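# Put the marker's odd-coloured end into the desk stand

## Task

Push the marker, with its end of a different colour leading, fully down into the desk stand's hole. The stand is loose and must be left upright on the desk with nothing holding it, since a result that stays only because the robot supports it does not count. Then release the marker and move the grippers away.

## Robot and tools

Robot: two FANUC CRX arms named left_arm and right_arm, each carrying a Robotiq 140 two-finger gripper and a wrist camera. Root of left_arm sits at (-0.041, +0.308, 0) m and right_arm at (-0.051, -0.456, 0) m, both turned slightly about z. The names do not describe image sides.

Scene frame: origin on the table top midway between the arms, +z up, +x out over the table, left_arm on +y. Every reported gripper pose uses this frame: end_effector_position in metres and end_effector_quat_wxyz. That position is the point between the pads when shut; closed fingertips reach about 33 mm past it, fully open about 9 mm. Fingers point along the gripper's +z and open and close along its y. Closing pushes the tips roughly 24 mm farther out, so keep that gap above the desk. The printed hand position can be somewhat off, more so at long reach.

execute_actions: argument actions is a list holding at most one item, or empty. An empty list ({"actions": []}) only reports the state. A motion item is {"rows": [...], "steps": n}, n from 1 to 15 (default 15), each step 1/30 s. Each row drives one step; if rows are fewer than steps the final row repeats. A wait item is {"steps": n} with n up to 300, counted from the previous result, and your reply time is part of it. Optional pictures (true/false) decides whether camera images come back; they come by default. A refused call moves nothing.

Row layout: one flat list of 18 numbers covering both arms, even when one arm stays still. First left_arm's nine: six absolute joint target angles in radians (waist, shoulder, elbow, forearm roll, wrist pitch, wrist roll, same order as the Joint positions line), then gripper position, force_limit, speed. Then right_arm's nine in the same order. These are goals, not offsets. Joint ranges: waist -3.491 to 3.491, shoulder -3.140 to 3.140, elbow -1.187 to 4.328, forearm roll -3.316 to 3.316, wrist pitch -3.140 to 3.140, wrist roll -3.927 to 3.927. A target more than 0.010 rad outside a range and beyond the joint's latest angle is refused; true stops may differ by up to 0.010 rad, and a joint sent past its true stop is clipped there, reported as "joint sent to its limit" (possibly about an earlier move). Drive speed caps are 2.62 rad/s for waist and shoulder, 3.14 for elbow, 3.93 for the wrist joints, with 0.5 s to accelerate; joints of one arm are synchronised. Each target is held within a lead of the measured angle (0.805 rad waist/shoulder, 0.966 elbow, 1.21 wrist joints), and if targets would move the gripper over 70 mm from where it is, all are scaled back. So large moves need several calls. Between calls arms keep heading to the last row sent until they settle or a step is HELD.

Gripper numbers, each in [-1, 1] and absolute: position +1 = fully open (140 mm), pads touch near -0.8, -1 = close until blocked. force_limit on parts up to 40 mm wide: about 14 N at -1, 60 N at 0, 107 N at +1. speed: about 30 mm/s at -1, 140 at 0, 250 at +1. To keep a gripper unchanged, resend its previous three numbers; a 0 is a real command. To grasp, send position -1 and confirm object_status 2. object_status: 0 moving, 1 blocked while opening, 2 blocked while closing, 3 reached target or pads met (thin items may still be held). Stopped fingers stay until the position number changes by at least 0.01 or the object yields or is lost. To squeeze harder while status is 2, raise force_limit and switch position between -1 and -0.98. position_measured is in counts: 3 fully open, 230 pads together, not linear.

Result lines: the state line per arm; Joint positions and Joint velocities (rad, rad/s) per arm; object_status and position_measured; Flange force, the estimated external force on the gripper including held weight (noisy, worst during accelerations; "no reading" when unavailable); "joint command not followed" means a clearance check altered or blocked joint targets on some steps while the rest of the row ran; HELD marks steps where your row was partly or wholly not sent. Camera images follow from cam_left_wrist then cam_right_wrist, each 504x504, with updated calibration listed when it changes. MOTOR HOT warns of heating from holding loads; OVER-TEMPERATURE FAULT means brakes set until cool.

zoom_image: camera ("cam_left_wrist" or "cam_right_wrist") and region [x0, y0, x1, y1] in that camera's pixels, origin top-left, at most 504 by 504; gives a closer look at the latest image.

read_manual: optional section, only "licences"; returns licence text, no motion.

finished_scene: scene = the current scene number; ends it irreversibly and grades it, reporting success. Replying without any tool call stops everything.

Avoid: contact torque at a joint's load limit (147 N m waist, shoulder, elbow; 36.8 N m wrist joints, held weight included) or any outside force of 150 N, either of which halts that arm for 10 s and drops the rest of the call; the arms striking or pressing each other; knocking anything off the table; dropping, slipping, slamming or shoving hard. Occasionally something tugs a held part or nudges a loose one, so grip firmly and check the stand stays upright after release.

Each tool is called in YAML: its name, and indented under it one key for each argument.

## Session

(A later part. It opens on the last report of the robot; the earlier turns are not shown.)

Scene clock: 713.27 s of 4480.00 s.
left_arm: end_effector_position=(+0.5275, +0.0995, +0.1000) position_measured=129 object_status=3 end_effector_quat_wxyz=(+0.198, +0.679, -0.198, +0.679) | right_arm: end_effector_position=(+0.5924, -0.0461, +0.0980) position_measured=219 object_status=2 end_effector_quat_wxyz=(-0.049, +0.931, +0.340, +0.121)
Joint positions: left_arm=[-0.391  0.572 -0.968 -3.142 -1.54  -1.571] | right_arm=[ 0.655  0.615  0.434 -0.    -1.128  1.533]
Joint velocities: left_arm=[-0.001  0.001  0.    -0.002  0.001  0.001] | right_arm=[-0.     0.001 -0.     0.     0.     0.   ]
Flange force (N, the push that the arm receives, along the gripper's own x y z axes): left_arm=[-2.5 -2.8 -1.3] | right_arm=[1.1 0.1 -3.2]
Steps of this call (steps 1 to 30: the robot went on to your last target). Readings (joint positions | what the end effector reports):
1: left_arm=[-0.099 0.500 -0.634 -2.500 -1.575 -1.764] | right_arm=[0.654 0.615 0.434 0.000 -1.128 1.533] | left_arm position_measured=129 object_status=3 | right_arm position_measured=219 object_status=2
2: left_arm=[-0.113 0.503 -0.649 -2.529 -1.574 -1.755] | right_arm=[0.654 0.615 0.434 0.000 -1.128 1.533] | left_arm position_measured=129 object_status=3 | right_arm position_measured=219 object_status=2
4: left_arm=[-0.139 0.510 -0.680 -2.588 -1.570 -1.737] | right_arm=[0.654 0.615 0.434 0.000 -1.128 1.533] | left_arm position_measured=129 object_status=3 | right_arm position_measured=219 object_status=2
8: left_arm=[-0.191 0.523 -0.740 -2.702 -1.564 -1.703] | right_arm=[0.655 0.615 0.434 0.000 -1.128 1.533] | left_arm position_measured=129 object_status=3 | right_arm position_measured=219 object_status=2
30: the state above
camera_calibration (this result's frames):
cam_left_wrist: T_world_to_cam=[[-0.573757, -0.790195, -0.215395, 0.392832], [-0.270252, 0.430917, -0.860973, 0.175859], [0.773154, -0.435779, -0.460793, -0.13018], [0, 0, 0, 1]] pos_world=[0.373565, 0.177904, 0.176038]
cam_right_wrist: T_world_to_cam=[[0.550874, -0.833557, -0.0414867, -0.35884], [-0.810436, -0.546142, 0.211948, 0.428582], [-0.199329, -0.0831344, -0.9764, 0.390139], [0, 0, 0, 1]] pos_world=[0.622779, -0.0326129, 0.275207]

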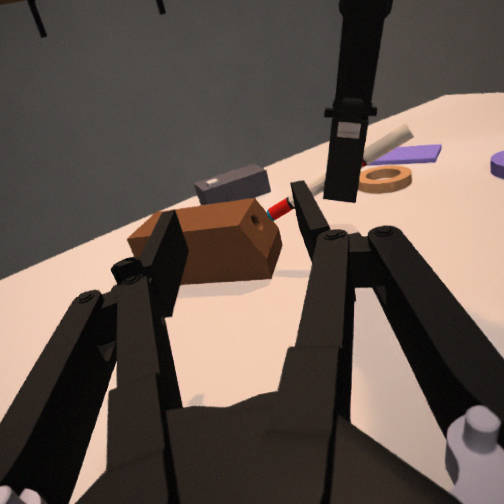

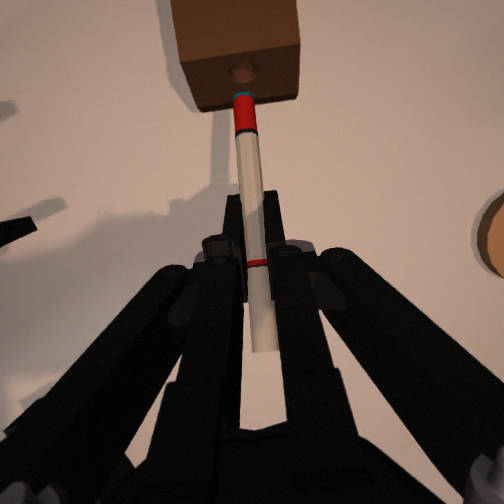

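execute_actions:
  actions:
    - {"rows": [ [-0.391, 0.5717, -0.9685, -3.1416, -1.5402, -1.5708, 0, 0.3, 0.5, 0.6544, 0.62135, 0.44146, 0, -1.12912, 1.5335, -1, 0.7, -0.2], [-0.391, 0.5717, -0.9685, -3.1416, -1.5402, -1.5708, 0, 0.3, 0.5, 0.6543, 0.62793, 0.44929, 0, -1.13038, 1.5336, -1, 0.7, -0.2], [-0.391, 0.5717, -0.9685, -3.1416, -1.5402, -1.5708, 0, 0.3, 0.5, 0.6542, 0.63451, 0.45712, 0, -1.13164, 1.5337, -1, 0.7, -0.2], [-0.391, 0.5717, -0.9685, -3.1416, -1.5402, -1.5708, 0, 0.3, 0.5, 0.6541, 0.64109, 0.46495, 0, -1.1329, 1.5338, -1, 0.7, -0.2], [-0.391, 0.5717, -0.9685, -3.1416, -1.5402, -1.5708, 0, 0.3, 0.5, 0.654, 0.64767, 0.4728, 0, -1.13414, 1.534, -1, 0.7, -0.2], [-0.391, 0.5717, -0.9685, -3.1416, -1.5402, -1.5708, 0, 0.3, 0.5, 0.654, 0.65103, 0.47692, 0, -1.1349, 1.534, -1, 0.7, -0.2], [-0.391, 0.5717, -0.9685, -3.1416, -1.5402, -1.5708, 0, 0.3, 0.5, 0.6539, 0.6544, 0.48105, 0, -1.13566, 1.5341, -1, 0.7, -0.2], [-0.391, 0.5717, -0.9685, -3.1416, -1.5402, -1.5708, 0, 0.3, 0.5, 0.6539, 0.65776, 0.48517, 0, -1.13642, 1.5341, -1, 0.7, -0.2], [-0.391, 0.5717, -0.9685, -3.1416, -1.5402, -1.5708, 0, 0.3, 0.5, 0.6538, 0.66112, 0.48929, 0, -1.13718, 1.5342, -1, 0.7, -0.2], [-0.391, 0.5717, -0.9685, -3.1416, -1.5402, -1.5708, 0, 0.3, 0.5, 0.6538, 0.66449, 0.49342, 0, -1.13794, 1.5342, -1, 0.7, -0.2], [-0.391, 0.5717, -0.9685, -3.1416, -1.5402, -1.5708, 0, 0.3, 0.5, 0.6537, 0.66785, 0.49754, 0, -1.13869, 1.5343, -1, 0.7, -0.2], [-0.391, 0.5717, -0.9685, -3.1416, -1.5402, -1.5708, 0, 0.3, 0.5, 0.6537, 0.67121, 0.50166, 0, -1.13945, 1.5344, -1, 0.7, -0.2], [-0.391, 0.5717, -0.9685, -3.1416, -1.5402, -1.5708, 0, 0.3, 0.5, 0.6536, 0.67457, 0.50578, 0, -1.14021, 1.5344, -1, 0.7, -0.2], [-0.391, 0.5717, -0.9685, -3.1416, -1.5402, -1.5708, 0, 0.3, 0.5, 0.6536, 0.67794, 0.50991, 0, -1.14097, 1.5345, -1, 0.7, -0.2], [-0.391, 0.5717, -0.9685, -3.1416, -1.5402, -1.5708, 0, 0.3, 0.5, 0.6535, 0.6813, 0.51403, 0, -1.14173, 1.5345, -1, 0.7, -0.2] ], "steps": 15}
  pictures: false

execute_actions:
  actions:
    - {"steps": 6}

zoom_image:
  camera: "cam_left_wrist"
  region: [220, 110, 420, 290]

zoom_image:
  camera: "cam_right_wrist"
  region: [160, 0, 320, 200]

Scene clock: 791.33 s of 4480.00 s.
left_arm: end_effector_position=(+0.5275, +0.0995, +0.1000) position_measured=129 object_status=3 end_effector_quat_wxyz=(+0.198, +0.679, -0.198, +0.679) | right_arm: end_effector_position=(+0.6081, -0.0327, +0.0885) position_measured=219 object_status=2 end_effector_quat_wxyz=(-0.049, +0.931, +0.340, +0.121)
Joint positions: left_arm=[-0.391  0.572 -0.969 -3.142 -1.54  -1.571] | right_arm=[ 0.654  0.675  0.507 -0.    -1.14   1.534]
Joint velocities: left_arm=[-0.    -0.002  0.     0.     0.001 -0.001] | right_arm=[-0.001  0.099  0.122 -0.001 -0.022  0.002]
Flange force (N, the push that the arm receives, along the gripper's own x y z axes): left_arm=[-1.1 -6.2 -1.7] | right_arm=[-0.9 0.1 -1.8]
Steps of this call (steps 1 to 15: the robot went on to your last target; steps 16 to 90: nothing new was sent; then 74.57 s passed at rest; steps 91 to 105: all 15 steps of this action). Readings (joint positions | what the end effector reports):
91: left_arm=[-0.391 0.572 -0.969 -3.142 -1.540 -1.571] | right_arm=[0.655 0.615 0.434 -0.000 -1.128 1.533] | left_arm position_measured=129 object_status=3 | right_arm position_measured=219 object_status=2
92: left_arm=[-0.391 0.572 -0.969 -3.142 -1.540 -1.571] | right_arm=[0.654 0.617 0.437 -0.000 -1.128 1.533] | left_arm position_measured=129 object_status=3 | right_arm position_measured=219 object_status=2
94: left_arm=[-0.391 0.572 -0.969 -3.142 -1.540 -1.571] | right_arm=[0.655 0.628 0.450 -0.000 -1.130 1.533] | left_arm position_measured=129 object_status=3 | right_arm position_measured=219 object_status=2
98: left_arm=[-0.391 0.572 -0.969 -3.142 -1.540 -1.571] | right_arm=[0.654 0.651 0.477 -0.000 -1.135 1.534] | left_arm position_measured=129 object_status=3 | right_arm position_measured=219 object_status=2
105: the state above

Scene clock: 791.53 s of 4480.00 s.
left_arm: end_effector_position=(+0.5275, +0.0995, +0.1000) position_measured=129 object_status=3 end_effector_quat_wxyz=(+0.198, +0.679, -0.198, +0.679) | right_arm: end_effector_position=(+0.6096, -0.0314, +0.0875) position_measured=219 object_status=2 end_effector_quat_wxyz=(-0.049, +0.931, +0.340, +0.121)
Joint positions: left_arm=[-0.391  0.572 -0.969 -3.142 -1.54  -1.571] | right_arm=[ 0.653  0.681  0.514 -0.    -1.142  1.534]
Joint velocities: left_arm=[-0.    -0.002 -0.     0.     0.    -0.001] | right_arm=[-0. -0.  0. -0. -0.  0.]
Flange force (N, the push that the arm receives, along the gripper's own x y z axes): left_arm=[-3.5 -5.0 -0.4] | right_arm=[-3.1 -0.7 -2.5]
Steps of this call (steps 1 to 6: the robot went on to your last target). Readings (joint positions | what the end effector reports):
1: left_arm=[-0.391 0.572 -0.969 -3.142 -1.540 -1.571] | right_arm=[0.654 0.679 0.511 -0.000 -1.141 1.534] | left_arm position_measured=129 object_status=3 | right_arm position_measured=219 object_status=2
2: left_arm=[-0.391 0.572 -0.969 -3.142 -1.540 -1.571] | right_arm=[0.654 0.681 0.513 -0.000 -1.142 1.534] | left_arm position_measured=129 object_status=3 | right_arm position_measured=219 object_status=2
4: left_arm=[-0.391 0.572 -0.969 -3.142 -1.540 -1.571] | right_arm=[0.653 0.681 0.514 -0.000 -1.142 1.534] | left_arm position_measured=129 object_status=3 | right_arm position_measured=219 object_status=2
6: the state above
camera_calibration (this result's frames):
cam_left_wrist: T_world_to_cam=[[-0.573844, -0.790134, -0.215386, 0.392827], [-0.270287, 0.430983, -0.860929, 0.175832], [0.773077, -0.435823, -0.46088, -0.130118], [0, 0, 0, 1]] pos_world=[0.373538, 0.177897, 0.17602]
cam_right_wrist: T_world_to_cam=[[0.550931, -0.833531, -0.0412392, -0.356624], [-0.810465, -0.546164, 0.211781, 0.452875], [-0.199049, -0.0832536, -0.976447, 0.38437], [0, 0, 0, 1]] pos_world=[0.640024, -0.0179133, 0.2647]

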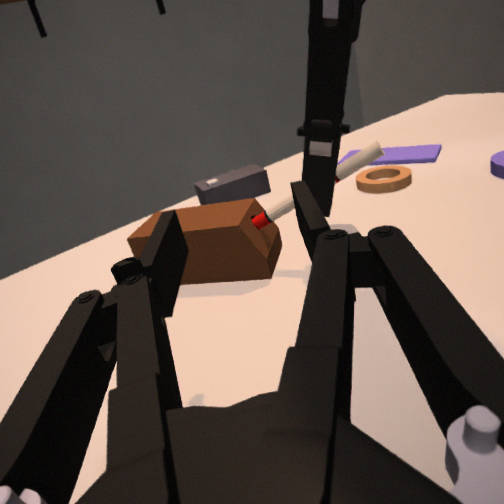

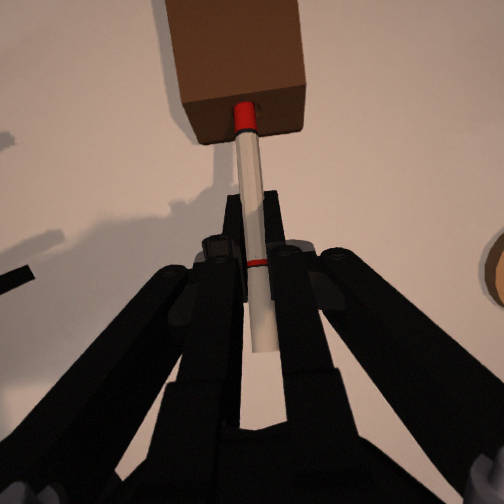

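Region (220, 110, 420, 290) of cam_left_wrist's 504x504 image, scaled by 2.520, with more detail than that image has; it fills the top 454 rows of this view, and the rest is white.

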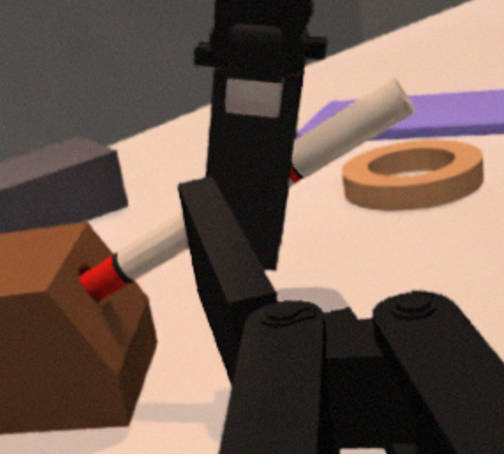

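Region (160, 0, 320, 200) of cam_right_wrist's 504x504 image, scaled by 2.520, with more detail than that image has; it fills the left 403 columns of this view, and the rest is white.

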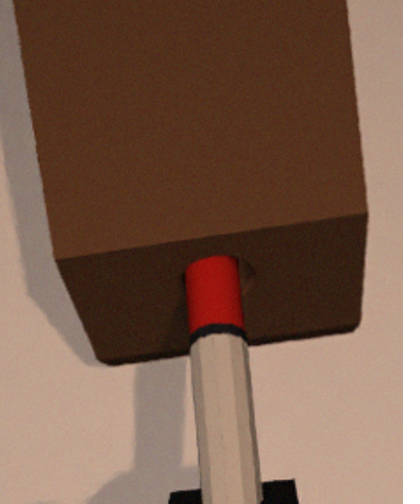

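execute_actions:
  actions:
    - {"rows": [ [-0.391, 0.5717, -0.9685, -3.1416, -1.5402, -1.5708, 0, 0.3, 0.5, 0.6528, 0.68156, 0.5152, 0, -1.14264, 1.5345, -1, 0.7, -0.2], [-0.391, 0.5717, -0.9685, -3.1416, -1.5402, -1.5708, 0, 0.3, 0.5, 0.6522, 0.68182, 0.51637, 0, -1.14354, 1.5345, -1, 0.7, -0.2], [-0.391, 0.5717, -0.9685, -3.1416, -1.5402, -1.5708, 0, 0.3, 0.5, 0.6522, 0.68525, 0.52069, 0, -1.14443, 1.5346, -1, 0.7, -0.2], [-0.391, 0.5717, -0.9685, -3.1416, -1.5402, -1.5708, 0, 0.3, 0.5, 0.6521, 0.68869, 0.52501, 0, -1.14532, 1.5346, -1, 0.7, -0.2], [-0.391, 0.5717, -0.9685, -3.1416, -1.5402, -1.5708, 0, 0.3, 0.5, 0.652, 0.69212, 0.52933, 0, -1.1462, 1.5347, -1, 0.7, -0.2], [-0.391, 0.5717, -0.9685, -3.1416, -1.5402, -1.5708, 0, 0.3, 0.5, 0.652, 0.69555, 0.53365, 0, -1.14709, 1.5347, -1, 0.7, -0.2], [-0.391, 0.5717, -0.9685, -3.1416, -1.5402, -1.5708, 0, 0.3, 0.5, 0.6519, 0.69899, 0.53797, 0, -1.14798, 1.5348, -1, 0.7, -0.2], [-0.391, 0.5717, -0.9685, -3.1416, -1.5402, -1.5708, 0, 0.3, 0.5, 0.6518, 0.70242, 0.54229, 0, -1.14887, 1.5349, -1, 0.7, -0.2], [-0.391, 0.5717, -0.9685, -3.1416, -1.5402, -1.5708, 0, 0.3, 0.5, 0.6518, 0.70585, 0.54661, 0, -1.14976, 1.5349, -1, 0.7, -0.2], [-0.391, 0.5717, -0.9685, -3.1416, -1.5402, -1.5708, 0, 0.3, 0.5, 0.6517, 0.70928, 0.55093, 0, -1.15064, 1.535, -1, 0.7, -0.2], [-0.391, 0.5717, -0.9685, -3.1416, -1.5402, -1.5708, 0, 0.3, 0.5, 0.6517, 0.71272, 0.55525, 0, -1.15153, 1.535, -1, 0.7, -0.2], [-0.391, 0.5717, -0.9685, -3.1416, -1.5402, -1.5708, 0, 0.3, 0.5, 0.6516, 0.71615, 0.55957, 0, -1.15242, 1.5351, -1, 0.7, -0.2] ], "steps": 15}

zoom_image:
  camera: "cam_left_wrist"
  region: [200, 110, 400, 290]

zoom_image:
  camera: "cam_right_wrist"
  region: [160, 40, 320, 240]

Scene clock: 841.03 s of 4480.00 s.
left_arm: end_effector_position=(+0.5275, +0.0995, +0.1000) position_measured=129 object_status=3 end_effector_quat_wxyz=(+0.198, +0.679, -0.198, +0.679) | right_arm: end_effector_position=(+0.6191, -0.0249, +0.0828) position_measured=219 object_status=2 end_effector_quat_wxyz=(-0.049, +0.931, +0.340, +0.121)
Joint positions: left_arm=[-0.391  0.572 -0.969 -3.142 -1.54  -1.571] | right_arm=[ 0.652  0.716  0.559  0.    -1.152  1.535]
Joint velocities: left_arm=[0.001 0.001 0.001 0.    0.    0.   ] | right_arm=[-0.001  0.001  0.009 -0.001 -0.002  0.   ]
Flange force (N, the push that the arm receives, along the gripper's own x y z axes): left_arm=[-0.7 -8.3 -1.2] | right_arm=[-0.2 -0.3 1.9]
Steps of this call (steps 1 to 15: the robot went on to your last target; steps 16 to 90: nothing new was sent; then 46.00 s passed at rest; steps 91 to 105: all 15 steps of this action). Readings (joint positions | what the end effector reports):
91: left_arm=[-0.391 0.572 -0.969 -3.142 -1.540 -1.571] | right_arm=[0.653 0.681 0.514 -0.000 -1.142 1.535] | left_arm position_measured=129 object_status=3 | right_arm position_measured=219 object_status=2
92: left_arm=[-0.391 0.572 -0.969 -3.142 -1.540 -1.571] | right_arm=[0.653 0.681 0.515 -0.000 -1.142 1.535] | left_arm position_measured=129 object_status=3 | right_arm position_measured=219 object_status=2
94: left_arm=[-0.391 0.572 -0.969 -3.142 -1.540 -1.571] | right_arm=[0.652 0.683 0.518 0.000 -1.144 1.535] | left_arm position_measured=129 object_status=3 | right_arm position_measured=219 object_status=2
98: left_arm=[-0.391 0.572 -0.969 -3.142 -1.540 -1.571] | right_arm=[0.652 0.696 0.535 0.000 -1.147 1.535] | left_arm position_measured=129 object_status=3 | right_arm position_measured=219 object_status=2
105: the state above
camera_calibration (this result's frames):
cam_left_wrist: T_world_to_cam=[[-0.573844, -0.790134, -0.215386, 0.392827], [-0.270287, 0.430983, -0.860929, 0.175832], [0.773077, -0.435823, -0.46088, -0.130118], [0, 0, 0, 1]] pos_world=[0.373538, 0.177897, 0.17602]
cam_right_wrist: T_world_to_cam=[[0.549847, -0.834258, -0.0410224, -0.355933], [-0.811183, -0.545057, 0.211883, 0.465545], [-0.199124, -0.0832262, -0.976434, 0.382222], [0, 0, 0, 1]] pos_world=[0.649461, -0.0113797, 0.259973]

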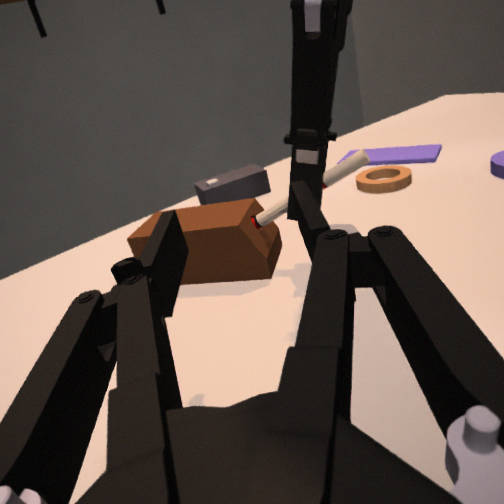

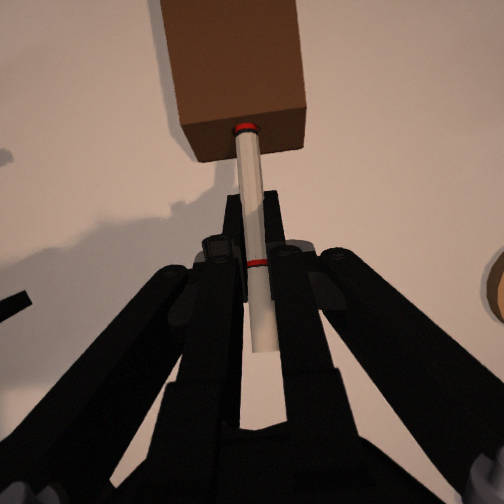

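Region (200, 110, 400, 290) of cam_left_wrist's 504x504 image, scaled by 2.520, with more detail than that image has; it fills the top 454 rows of this view, and the rest is white.

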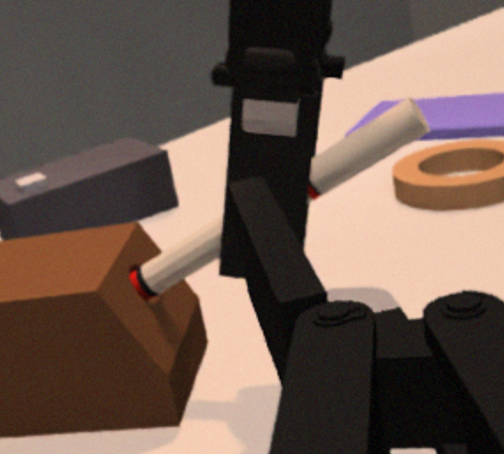

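Region (160, 40, 320, 240) of cam_right_wrist's 504x504 image, scaled by 2.520, with more detail than that image has; it fills the left 403 columns of this view, and the rest is white.

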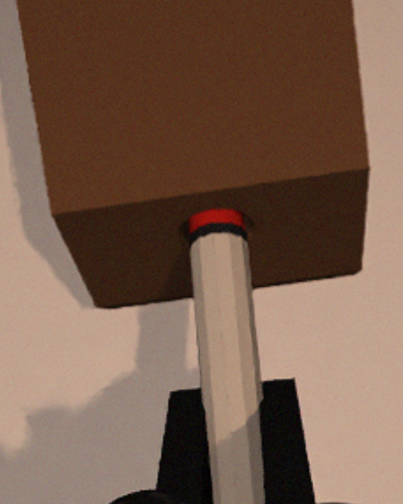

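execute_actions:
  actions:
    - {"rows": [ [-0.391, 0.5717, -0.9685, -3.1416, -1.5402, -1.5708, 0, 0.3, 0.5, 0.6515, 0.71966, 0.56411, 0, -1.15345, 1.5352, -1, 0.7, -0.2], [-0.391, 0.5717, -0.9685, -3.1416, -1.5402, -1.5708, 0, 0.3, 0.5, 0.6514, 0.72318, 0.56866, 0, -1.15447, 1.5352, -1, 0.7, -0.2], [-0.391, 0.5717, -0.9685, -3.1416, -1.5402, -1.5708, 0, 0.3, 0.5, 0.6514, 0.72669, 0.5732, 0, -1.1555, 1.5353, -1, 0.7, -0.2], [-0.391, 0.5717, -0.9685, -3.1416, -1.5402, -1.5708, 0, 0.3, 0.5, 0.6513, 0.7302, 0.57774, 0, -1.15653, 1.5353, -1, 0.7, -0.2], [-0.391, 0.5717, -0.9685, -3.1416, -1.5402, -1.5708, 0, 0.3, 0.5, 0.6512, 0.73372, 0.58229, 0, -1.15756, 1.5354, -1, 0.7, -0.2], [-0.391, 0.5717, -0.9685, -3.1416, -1.5402, -1.5708, 0, 0.3, 0.5, 0.6511, 0.73723, 0.58683, 0, -1.15858, 1.5355, -1, 0.7, -0.2], [-0.391, 0.5717, -0.9685, -3.1416, -1.5402, -1.5708, 0, 0.3, 0.5, 0.651, 0.74074, 0.59137, 0, -1.15961, 1.5355, -1, 0.7, -0.2], [-0.391, 0.5717, -0.9685, -3.1416, -1.5402, -1.5708, 0, 0.3, 0.5, 0.651, 0.74425, 0.59591, 0, -1.16064, 1.5356, -1, 0.7, -0.2], [-0.391, 0.5717, -0.9685, -3.1416, -1.5402, -1.5708, 0, 0.3, 0.5, 0.6509, 0.74777, 0.60046, 0, -1.16166, 1.5356, -1, 0.7, -0.2], [-0.391, 0.5717, -0.9685, -3.1416, -1.5402, -1.5708, 0, 0.3, 0.5, 0.6508, 0.75128, 0.605, 0, -1.16269, 1.5357, -1, 0.7, -0.2] ], "steps": 14}

zoom_image:
  camera: "cam_left_wrist"
  region: [200, 110, 400, 290]

Scene clock: 871.80 s of 4480.00 s.
left_arm: end_effector_position=(+0.5275, +0.0995, +0.1000) position_measured=129 object_status=3 end_effector_quat_wxyz=(+0.198, +0.679, -0.198, +0.679) | right_arm: end_effector_position=(+0.6279, -0.0178, +0.0776) position_measured=219 object_status=2 end_effector_quat_wxyz=(-0.049, +0.931, +0.340, +0.121)
Joint positions: left_arm=[-0.391  0.572 -0.969 -3.142 -1.54  -1.571] | right_arm=[ 0.651  0.751  0.605 -0.    -1.163  1.536]
Joint velocities: left_arm=[-0.     0.001  0.002 -0.     0.001  0.002] | right_arm=[-0.    -0.001  0.002 -0.    -0.001 -0.   ]
Flange force (N, the push that the arm receives, along the gripper's own x y z axes): left_arm=[-1.3 -4.3 -0.5] | right_arm=[-36.8 0.3 -53.0]
Steps of this call (steps 1 to 15: the robot went on to your last target; steps 16 to 90: nothing new was sent; then 27.30 s passed at rest; steps 91 to 104: all 14 steps of this action). Readings (joint positions | what the end effector reports):
91: left_arm=[-0.391 0.572 -0.968 -3.142 -1.540 -1.571] | right_arm=[0.652 0.716 0.560 -0.000 -1.152 1.535] | left_arm position_measured=129 object_status=3 | right_arm position_measured=219 object_status=2
92: left_arm=[-0.391 0.572 -0.969 -3.142 -1.540 -1.571] | right_arm=[0.652 0.718 0.562 -0.000 -1.153 1.535] | left_arm position_measured=129 object_status=3 | right_arm position_measured=219 object_status=2
94: left_arm=[-0.391 0.572 -0.969 -3.142 -1.540 -1.571] | right_arm=[0.652 0.724 0.570 -0.000 -1.155 1.535] | left_arm position_measured=129 object_status=3 | right_arm position_measured=219 object_status=2
98: left_arm=[-0.391 0.572 -0.969 -3.142 -1.540 -1.571] | right_arm=[0.651 0.738 0.588 -0.000 -1.159 1.535] | left_arm position_measured=129 object_status=3 | right_arm position_measured=219 object_status=2
104: the state above
camera_calibration (this result's frames):
cam_left_wrist: T_world_to_cam=[[-0.573842, -0.790135, -0.215386, 0.392828], [-0.270281, 0.430979, -0.860933, 0.175834], [0.77308, -0.435825, -0.460873, -0.130119], [0, 0, 0, 1]] pos_world=[0.373538, 0.177897, 0.176023]
cam_right_wrist: T_world_to_cam=[[0.549639, -0.834399, -0.0409328, -0.354952], [-0.811361, -0.54485, 0.211734, 0.477802], [-0.198973, -0.0831658, -0.97647, 0.379418], [0, 0, 0, 1]] pos_world=[0.658259, -0.00428618, 0.254794]

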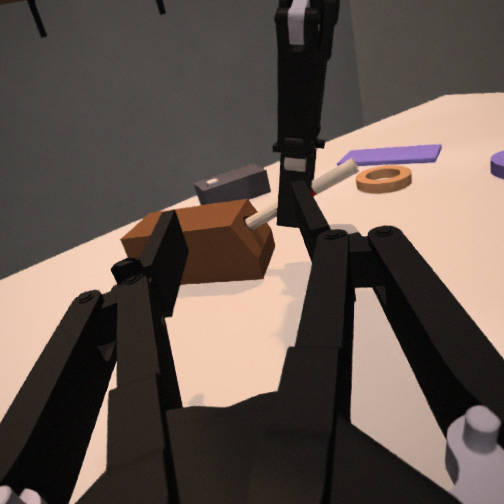

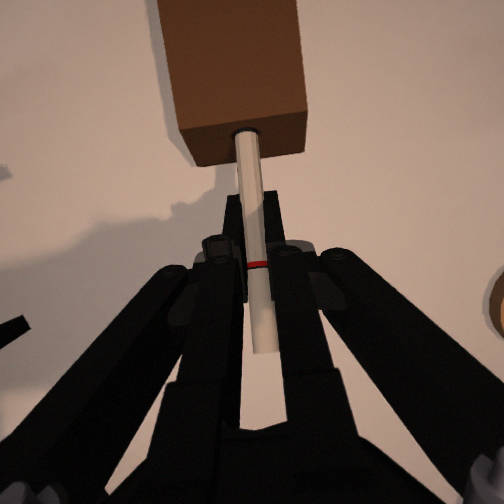

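Region (200, 110, 400, 290) of cam_left_wrist's 504x504 image, scaled by 2.520, with more detail than that image has; it fills the top 454 rows of this view, and the rest is white.

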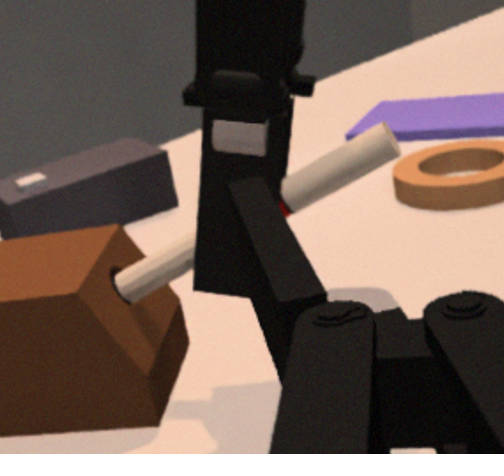

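execute_actions:
  actions:
    - {"rows": [[-0.391, 0.5717, -0.9685, -3.1416, -1.5402, -1.5708, 0, 0.3, 0.5, 0.6508, 0.75128, 0.605, 0, -1.16269, 1.5357, 0, 0.3, 0.0]], "steps": 10}

zoom_image:
  camera: "cam_left_wrist"
  region: [200, 110, 400, 290]

Scene clock: 888.43 s of 4480.00 s.
left_arm: end_effector_position=(+0.5275, +0.0995, +0.1000) position_measured=129 object_status=3 end_effector_quat_wxyz=(+0.198, +0.679, -0.198, +0.679) | right_arm: end_effector_position=(+0.6279, -0.0177, +0.0776) position_measured=156 object_status=0 end_effector_quat_wxyz=(-0.049, +0.931, +0.340, +0.121)
Joint positions: left_arm=[-0.391  0.572 -0.969 -3.142 -1.54  -1.571] | right_arm=[ 0.651  0.751  0.605  0.    -1.163  1.536]
Joint velocities: left_arm=[-0.    -0.001  0.     0.001  0.     0.001] | right_arm=[-0.    -0.001  0.     0.    -0.     0.   ]
Flange force (N, the push that the arm receives, along the gripper's own x y z axes): left_arm=[0.3 -4.0 -0.1] | right_arm=[-0.6 0.4 -4.3]
Steps of this call (steps 1 to 15: the robot went on to your last target; steps 16 to 90: nothing new was sent; then 13.30 s passed at rest; steps 91 to 100: all 10 steps of this action). Readings (joint positions | what the end effector reports):
91: left_arm=[-0.391 0.572 -0.968 -3.142 -1.540 -1.571] | right_arm=[0.651 0.751 0.605 0.000 -1.163 1.536] | left_arm position_measured=129 object_status=3 | right_arm position_measured=219 object_status=0
92: left_arm=[-0.391 0.572 -0.969 -3.142 -1.540 -1.571] | right_arm=[0.651 0.751 0.605 0.000 -1.162 1.536] | left_arm position_measured=129 object_status=3 | right_arm position_measured=219 object_status=0
94: left_arm=[-0.391 0.572 -0.969 -3.142 -1.540 -1.571] | right_arm=[0.651 0.752 0.605 0.000 -1.161 1.536] | left_arm position_measured=129 object_status=3 | right_arm position_measured=202 object_status=0
98: left_arm=[-0.391 0.572 -0.969 -3.142 -1.540 -1.571] | right_arm=[0.651 0.751 0.605 0.000 -1.163 1.536] | left_arm position_measured=129 object_status=3 | right_arm position_measured=171 object_status=0
100: the state above
camera_calibration (this result's frames):
cam_left_wrist: T_world_to_cam=[[-0.573842, -0.790135, -0.215386, 0.392828], [-0.270281, 0.430979, -0.860933, 0.175834], [0.77308, -0.435825, -0.460873, -0.130119], [0, 0, 0, 1]] pos_world=[0.373538, 0.177897, 0.176023]
cam_right_wrist: T_world_to_cam=[[0.549743, -0.83433, -0.0409321, -0.354914], [-0.81131, -0.544958, 0.211651, 0.477855], [-0.198894, -0.0831453, -0.976488, 0.379369], [0, 0, 0, 1]] pos_world=[0.658254, -0.00416184, 0.254783]

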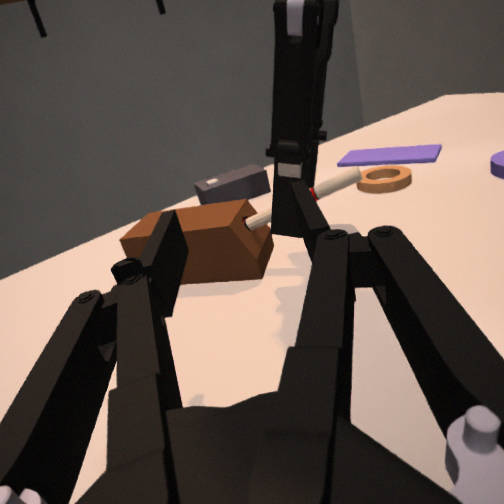

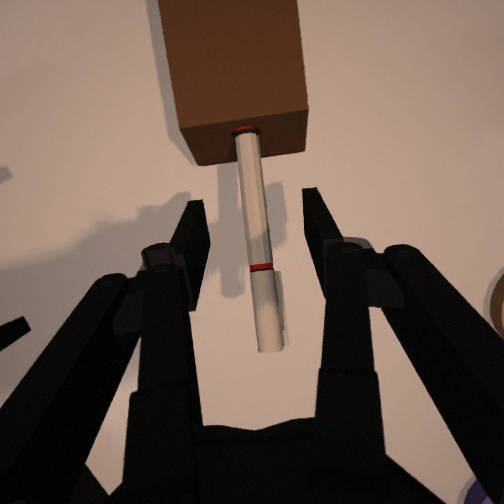

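Region (200, 110, 400, 290) of cam_left_wrist's 504x504 image, scaled by 2.520, with more detail than that image has; it fills the top 454 rows of this view, and the rest is white.

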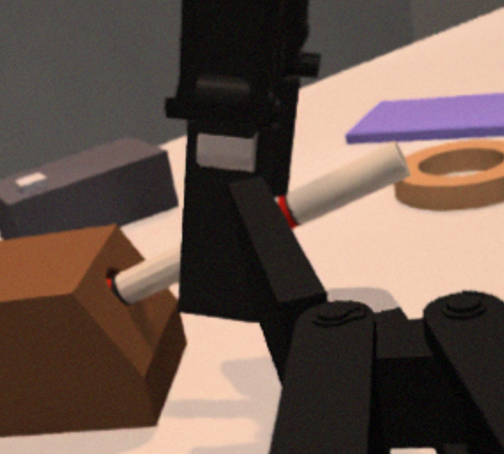

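execute_actions:
  actions: []

Scene clock: 909.70 s of 4480.00 s.
left_arm: end_effector_position=(+0.5275, +0.0995, +0.1000) position_measured=129 object_status=3 end_effector_quat_wxyz=(+0.198, +0.679, -0.198, +0.679) | right_arm: end_effector_position=(+0.6279, -0.0178, +0.0776) position_measured=129 object_status=3 end_effector_quat_wxyz=(-0.049, +0.931, +0.340, +0.121)
Joint positions: left_arm=[-0.391  0.572 -0.969 -3.142 -1.54  -1.571] | right_arm=[ 0.651  0.751  0.605  0.    -1.163  1.536]
Joint velocities: left_arm=[ 0.001 -0.002 -0.001 -0.001 -0.     0.   ] | right_arm=[-0.    -0.001 -0.    -0.    -0.    -0.   ]
Flange force (N, the push that the arm receives, along the gripper's own x y z axes): left_arm=[-3.0 -5.0 -0.5] | right_arm=[-0.7 0.4 -3.1]
Steps of this call (steps 1 to 15: the robot went on to your last target; steps 16 to 90: nothing new was sent; then 18.27 s passed at rest). Readings (joint positions | what the end effector reports):
1: left_arm=[-0.391 0.572 -0.969 -3.142 -1.540 -1.571] | right_arm=[0.651 0.751 0.605 0.000 -1.163 1.536] | left_arm position_measured=129 object_status=3 | right_arm position_measured=148 object_status=0
2: left_arm=[-0.391 0.572 -0.969 -3.142 -1.540 -1.571] | right_arm=[0.651 0.751 0.605 0.000 -1.163 1.536] | left_arm position_measured=129 object_status=3 | right_arm position_measured=141 object_status=0
4: left_arm=[-0.391 0.572 -0.969 -3.142 -1.540 -1.571] | right_arm=[0.651 0.751 0.605 0.000 -1.163 1.536] | left_arm position_measured=129 object_status=3 | right_arm position_measured=129 object_status=0
8: left_arm=[-0.391 0.572 -0.969 -3.142 -1.540 -1.571] | right_arm=[0.651 0.751 0.605 0.000 -1.163 1.536] | left_arm position_measured=129 object_status=3 | right_arm position_measured=129 object_status=0
90: the state above
All arms were judged still, so your last target was given up. Only a new action makes them travel on or press farther. Fingers that are still opening or closing keep moving.
camera_calibration (this result's frames):
cam_left_wrist: T_world_to_cam=[[-0.573842, -0.790135, -0.215386, 0.392828], [-0.270281, 0.430979, -0.860933, 0.175834], [0.77308, -0.435825, -0.460873, -0.130119], [0, 0, 0, 1]] pos_world=[0.373538, 0.177897, 0.176023]
cam_right_wrist: T_world_to_cam=[[0.549661, -0.834385, -0.0409184, -0.35495], [-0.811347, -0.544869, 0.211739, 0.477826], [-0.198967, -0.0831858, -0.976469, 0.379379], [0, 0, 0, 1]] pos_world=[0.658269, -0.00425379, 0.254754]

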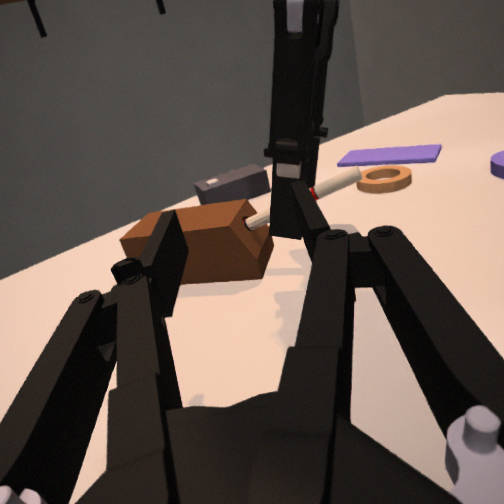

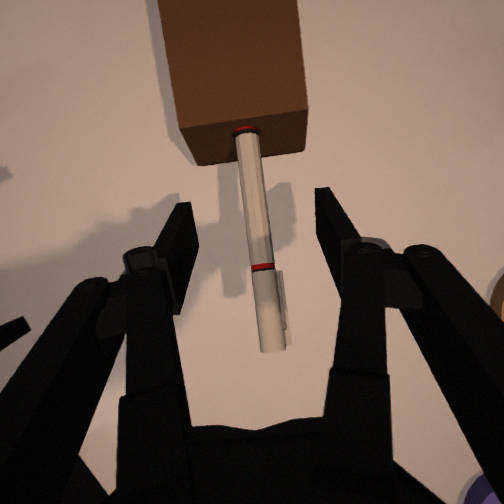

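execute_actions:
  actions:
    - {"rows": [[-0.391,0.5717,-0.9685,-3.1416,-1.5402,-1.5708,0,0.3,0.5, 0.6545,0.5,0.43,0,-1.24,1.53,0,0.3,0.0]], "steps": 15}
  pictures: false

execute_actions:
  actions:
    - {"steps": 20}

Scene clock: 915.00 s of 4480.00 s.
left_arm: end_effector_position=(+0.5275, +0.0995, +0.1000) position_measured=129 object_status=3 end_effector_quat_wxyz=(+0.198, +0.679, -0.198, +0.679) | right_arm: end_effector_position=(+0.5672, -0.0690, +0.1701) position_measured=129 object_status=3 end_effector_quat_wxyz=(-0.049, +0.932, +0.339, +0.120)
Joint positions: left_arm=[-0.391  0.572 -0.969 -3.142 -1.54  -1.571] | right_arm=[ 0.654  0.501  0.43   0.    -1.24   1.53 ]
Joint velocities: left_arm=[ 0.    -0.001  0.    -0.    -0.001 -0.   ] | right_arm=[ 0.001 -0.01  -0.015 -0.    -0.004 -0.   ]
Flange force (N, the push that the arm receives, along the gripper's own x y z axes): left_arm=[-3.8 -7.0 -1.0] | right_arm=[-13.3 0.8 -17.2]
Steps of this call (steps 1 to 90: nothing new was sent; then 1.80 s passed at rest; steps 91 to 105: all 15 steps of this action). Readings (joint positions | what the end effector reports):
91: left_arm=[-0.391 0.572 -0.969 -3.142 -1.540 -1.571] | right_arm=[0.651 0.751 0.605 0.000 -1.163 1.536] | left_arm position_measured=129 object_status=3 | right_arm position_measured=129 object_status=3
92: left_arm=[-0.391 0.572 -0.969 -3.142 -1.540 -1.571] | right_arm=[0.651 0.749 0.603 0.000 -1.164 1.536] | left_arm position_measured=129 object_status=3 | right_arm position_measured=129 object_status=3
94: left_arm=[-0.391 0.572 -0.969 -3.142 -1.540 -1.571] | right_arm=[0.651 0.726 0.587 0.000 -1.170 1.536] | left_arm position_measured=129 object_status=3 | right_arm position_measured=129 object_status=3
98: left_arm=[-0.391 0.572 -0.969 -3.142 -1.540 -1.571] | right_arm=[0.652 0.621 0.515 0.000 -1.203 1.533] | left_arm position_measured=129 object_status=3 | right_arm position_measured=129 object_status=3
105: the state above

Scene clock: 915.67 s of 4480.00 s.
left_arm: end_effector_position=(+0.5275, +0.0995, +0.1000) position_measured=129 object_status=3 end_effector_quat_wxyz=(+0.198, +0.679, -0.198, +0.679) | right_arm: end_effector_position=(+0.5670, -0.0691, +0.1702) position_measured=129 object_status=3 end_effector_quat_wxyz=(-0.049, +0.932, +0.339, +0.120)
Joint positions: left_arm=[-0.391  0.572 -0.969 -3.142 -1.54  -1.571] | right_arm=[ 0.655  0.5    0.43   0.    -1.24   1.53 ]
Joint velocities: left_arm=[ 0.001 -0.001 -0.     0.     0.001  0.001] | right_arm=[-0.     0.001 -0.    -0.001 -0.    -0.   ]
Flange force (N, the push that the arm receives, along the gripper's own x y z axes): left_arm=[-4.5 -1.6 -1.6] | right_arm=[1.5 0.3 -2.6]
Steps of this call (steps 1 to 15: the robot went on to your last target; steps 16 to 20: nothing new was sent). Readings (joint positions | what the end effector reports):
1: left_arm=[-0.391 0.572 -0.969 -3.142 -1.540 -1.571] | right_arm=[0.655 0.500 0.430 0.000 -1.240 1.530] | left_arm position_measured=129 object_status=3 | right_arm position_measured=129 object_status=3
2: left_arm=[-0.391 0.572 -0.969 -3.142 -1.540 -1.571] | right_arm=[0.655 0.500 0.430 0.000 -1.240 1.530] | left_arm position_measured=129 object_status=3 | right_arm position_measured=129 object_status=3
4: left_arm=[-0.391 0.572 -0.969 -3.142 -1.540 -1.571] | right_arm=[0.655 0.500 0.430 0.000 -1.240 1.530] | left_arm position_measured=129 object_status=3 | right_arm position_measured=129 object_status=3
8: left_arm=[-0.391 0.572 -0.969 -3.142 -1.540 -1.571] | right_arm=[0.655 0.500 0.430 0.000 -1.240 1.530] | left_arm position_measured=129 object_status=3 | right_arm position_measured=129 object_status=3
20: the state above
All arms were judged still, so your last target was given up. Only a new action makes them travel on or press farther. Fingers that are still opening or closing keep moving.
camera_calibration (this result's frames):
cam_left_wrist: T_world_to_cam=[[-0.573842, -0.790135, -0.215386, 0.392828], [-0.270281, 0.430979, -0.860933, 0.175834], [0.77308, -0.435825, -0.460873, -0.130119], [0, 0, 0, 1]] pos_world=[0.373538, 0.177897, 0.176023]
cam_right_wrist: T_world_to_cam=[[0.548103, -0.835346, -0.0422062, -0.359501], [-0.811935, -0.543503, 0.212992, 0.381002], [-0.200861, -0.0824727, -0.976142, 0.454526], [0, 0, 0, 1]] pos_world=[0.597689, -0.0557459, 0.347358]

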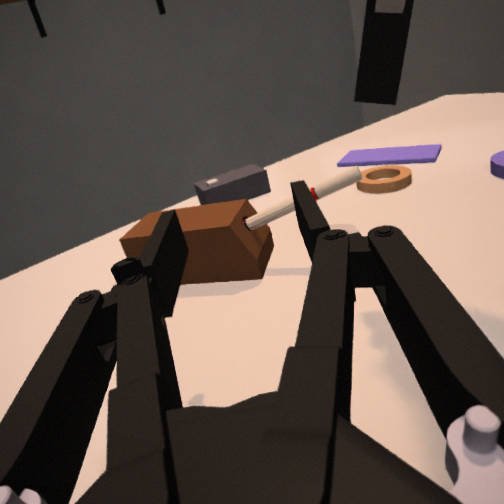

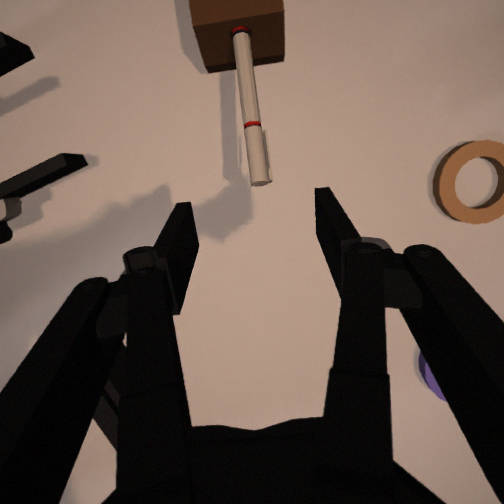

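zoom_image:
  camera: "cam_left_wrist"
  region: [200, 160, 380, 280]

Region (200, 160, 380, 280) of cam_left_wrist's 504x504 image, scaled by 2.800, with more detail than that image has.

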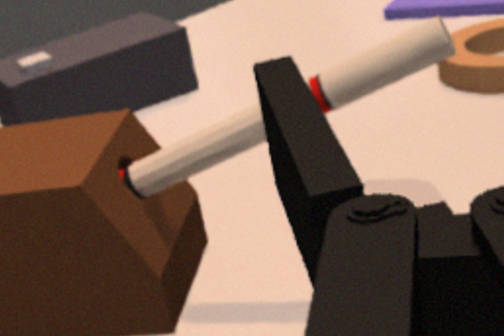

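finished_scene:
  scene: 1

The scene is finished: the task was done.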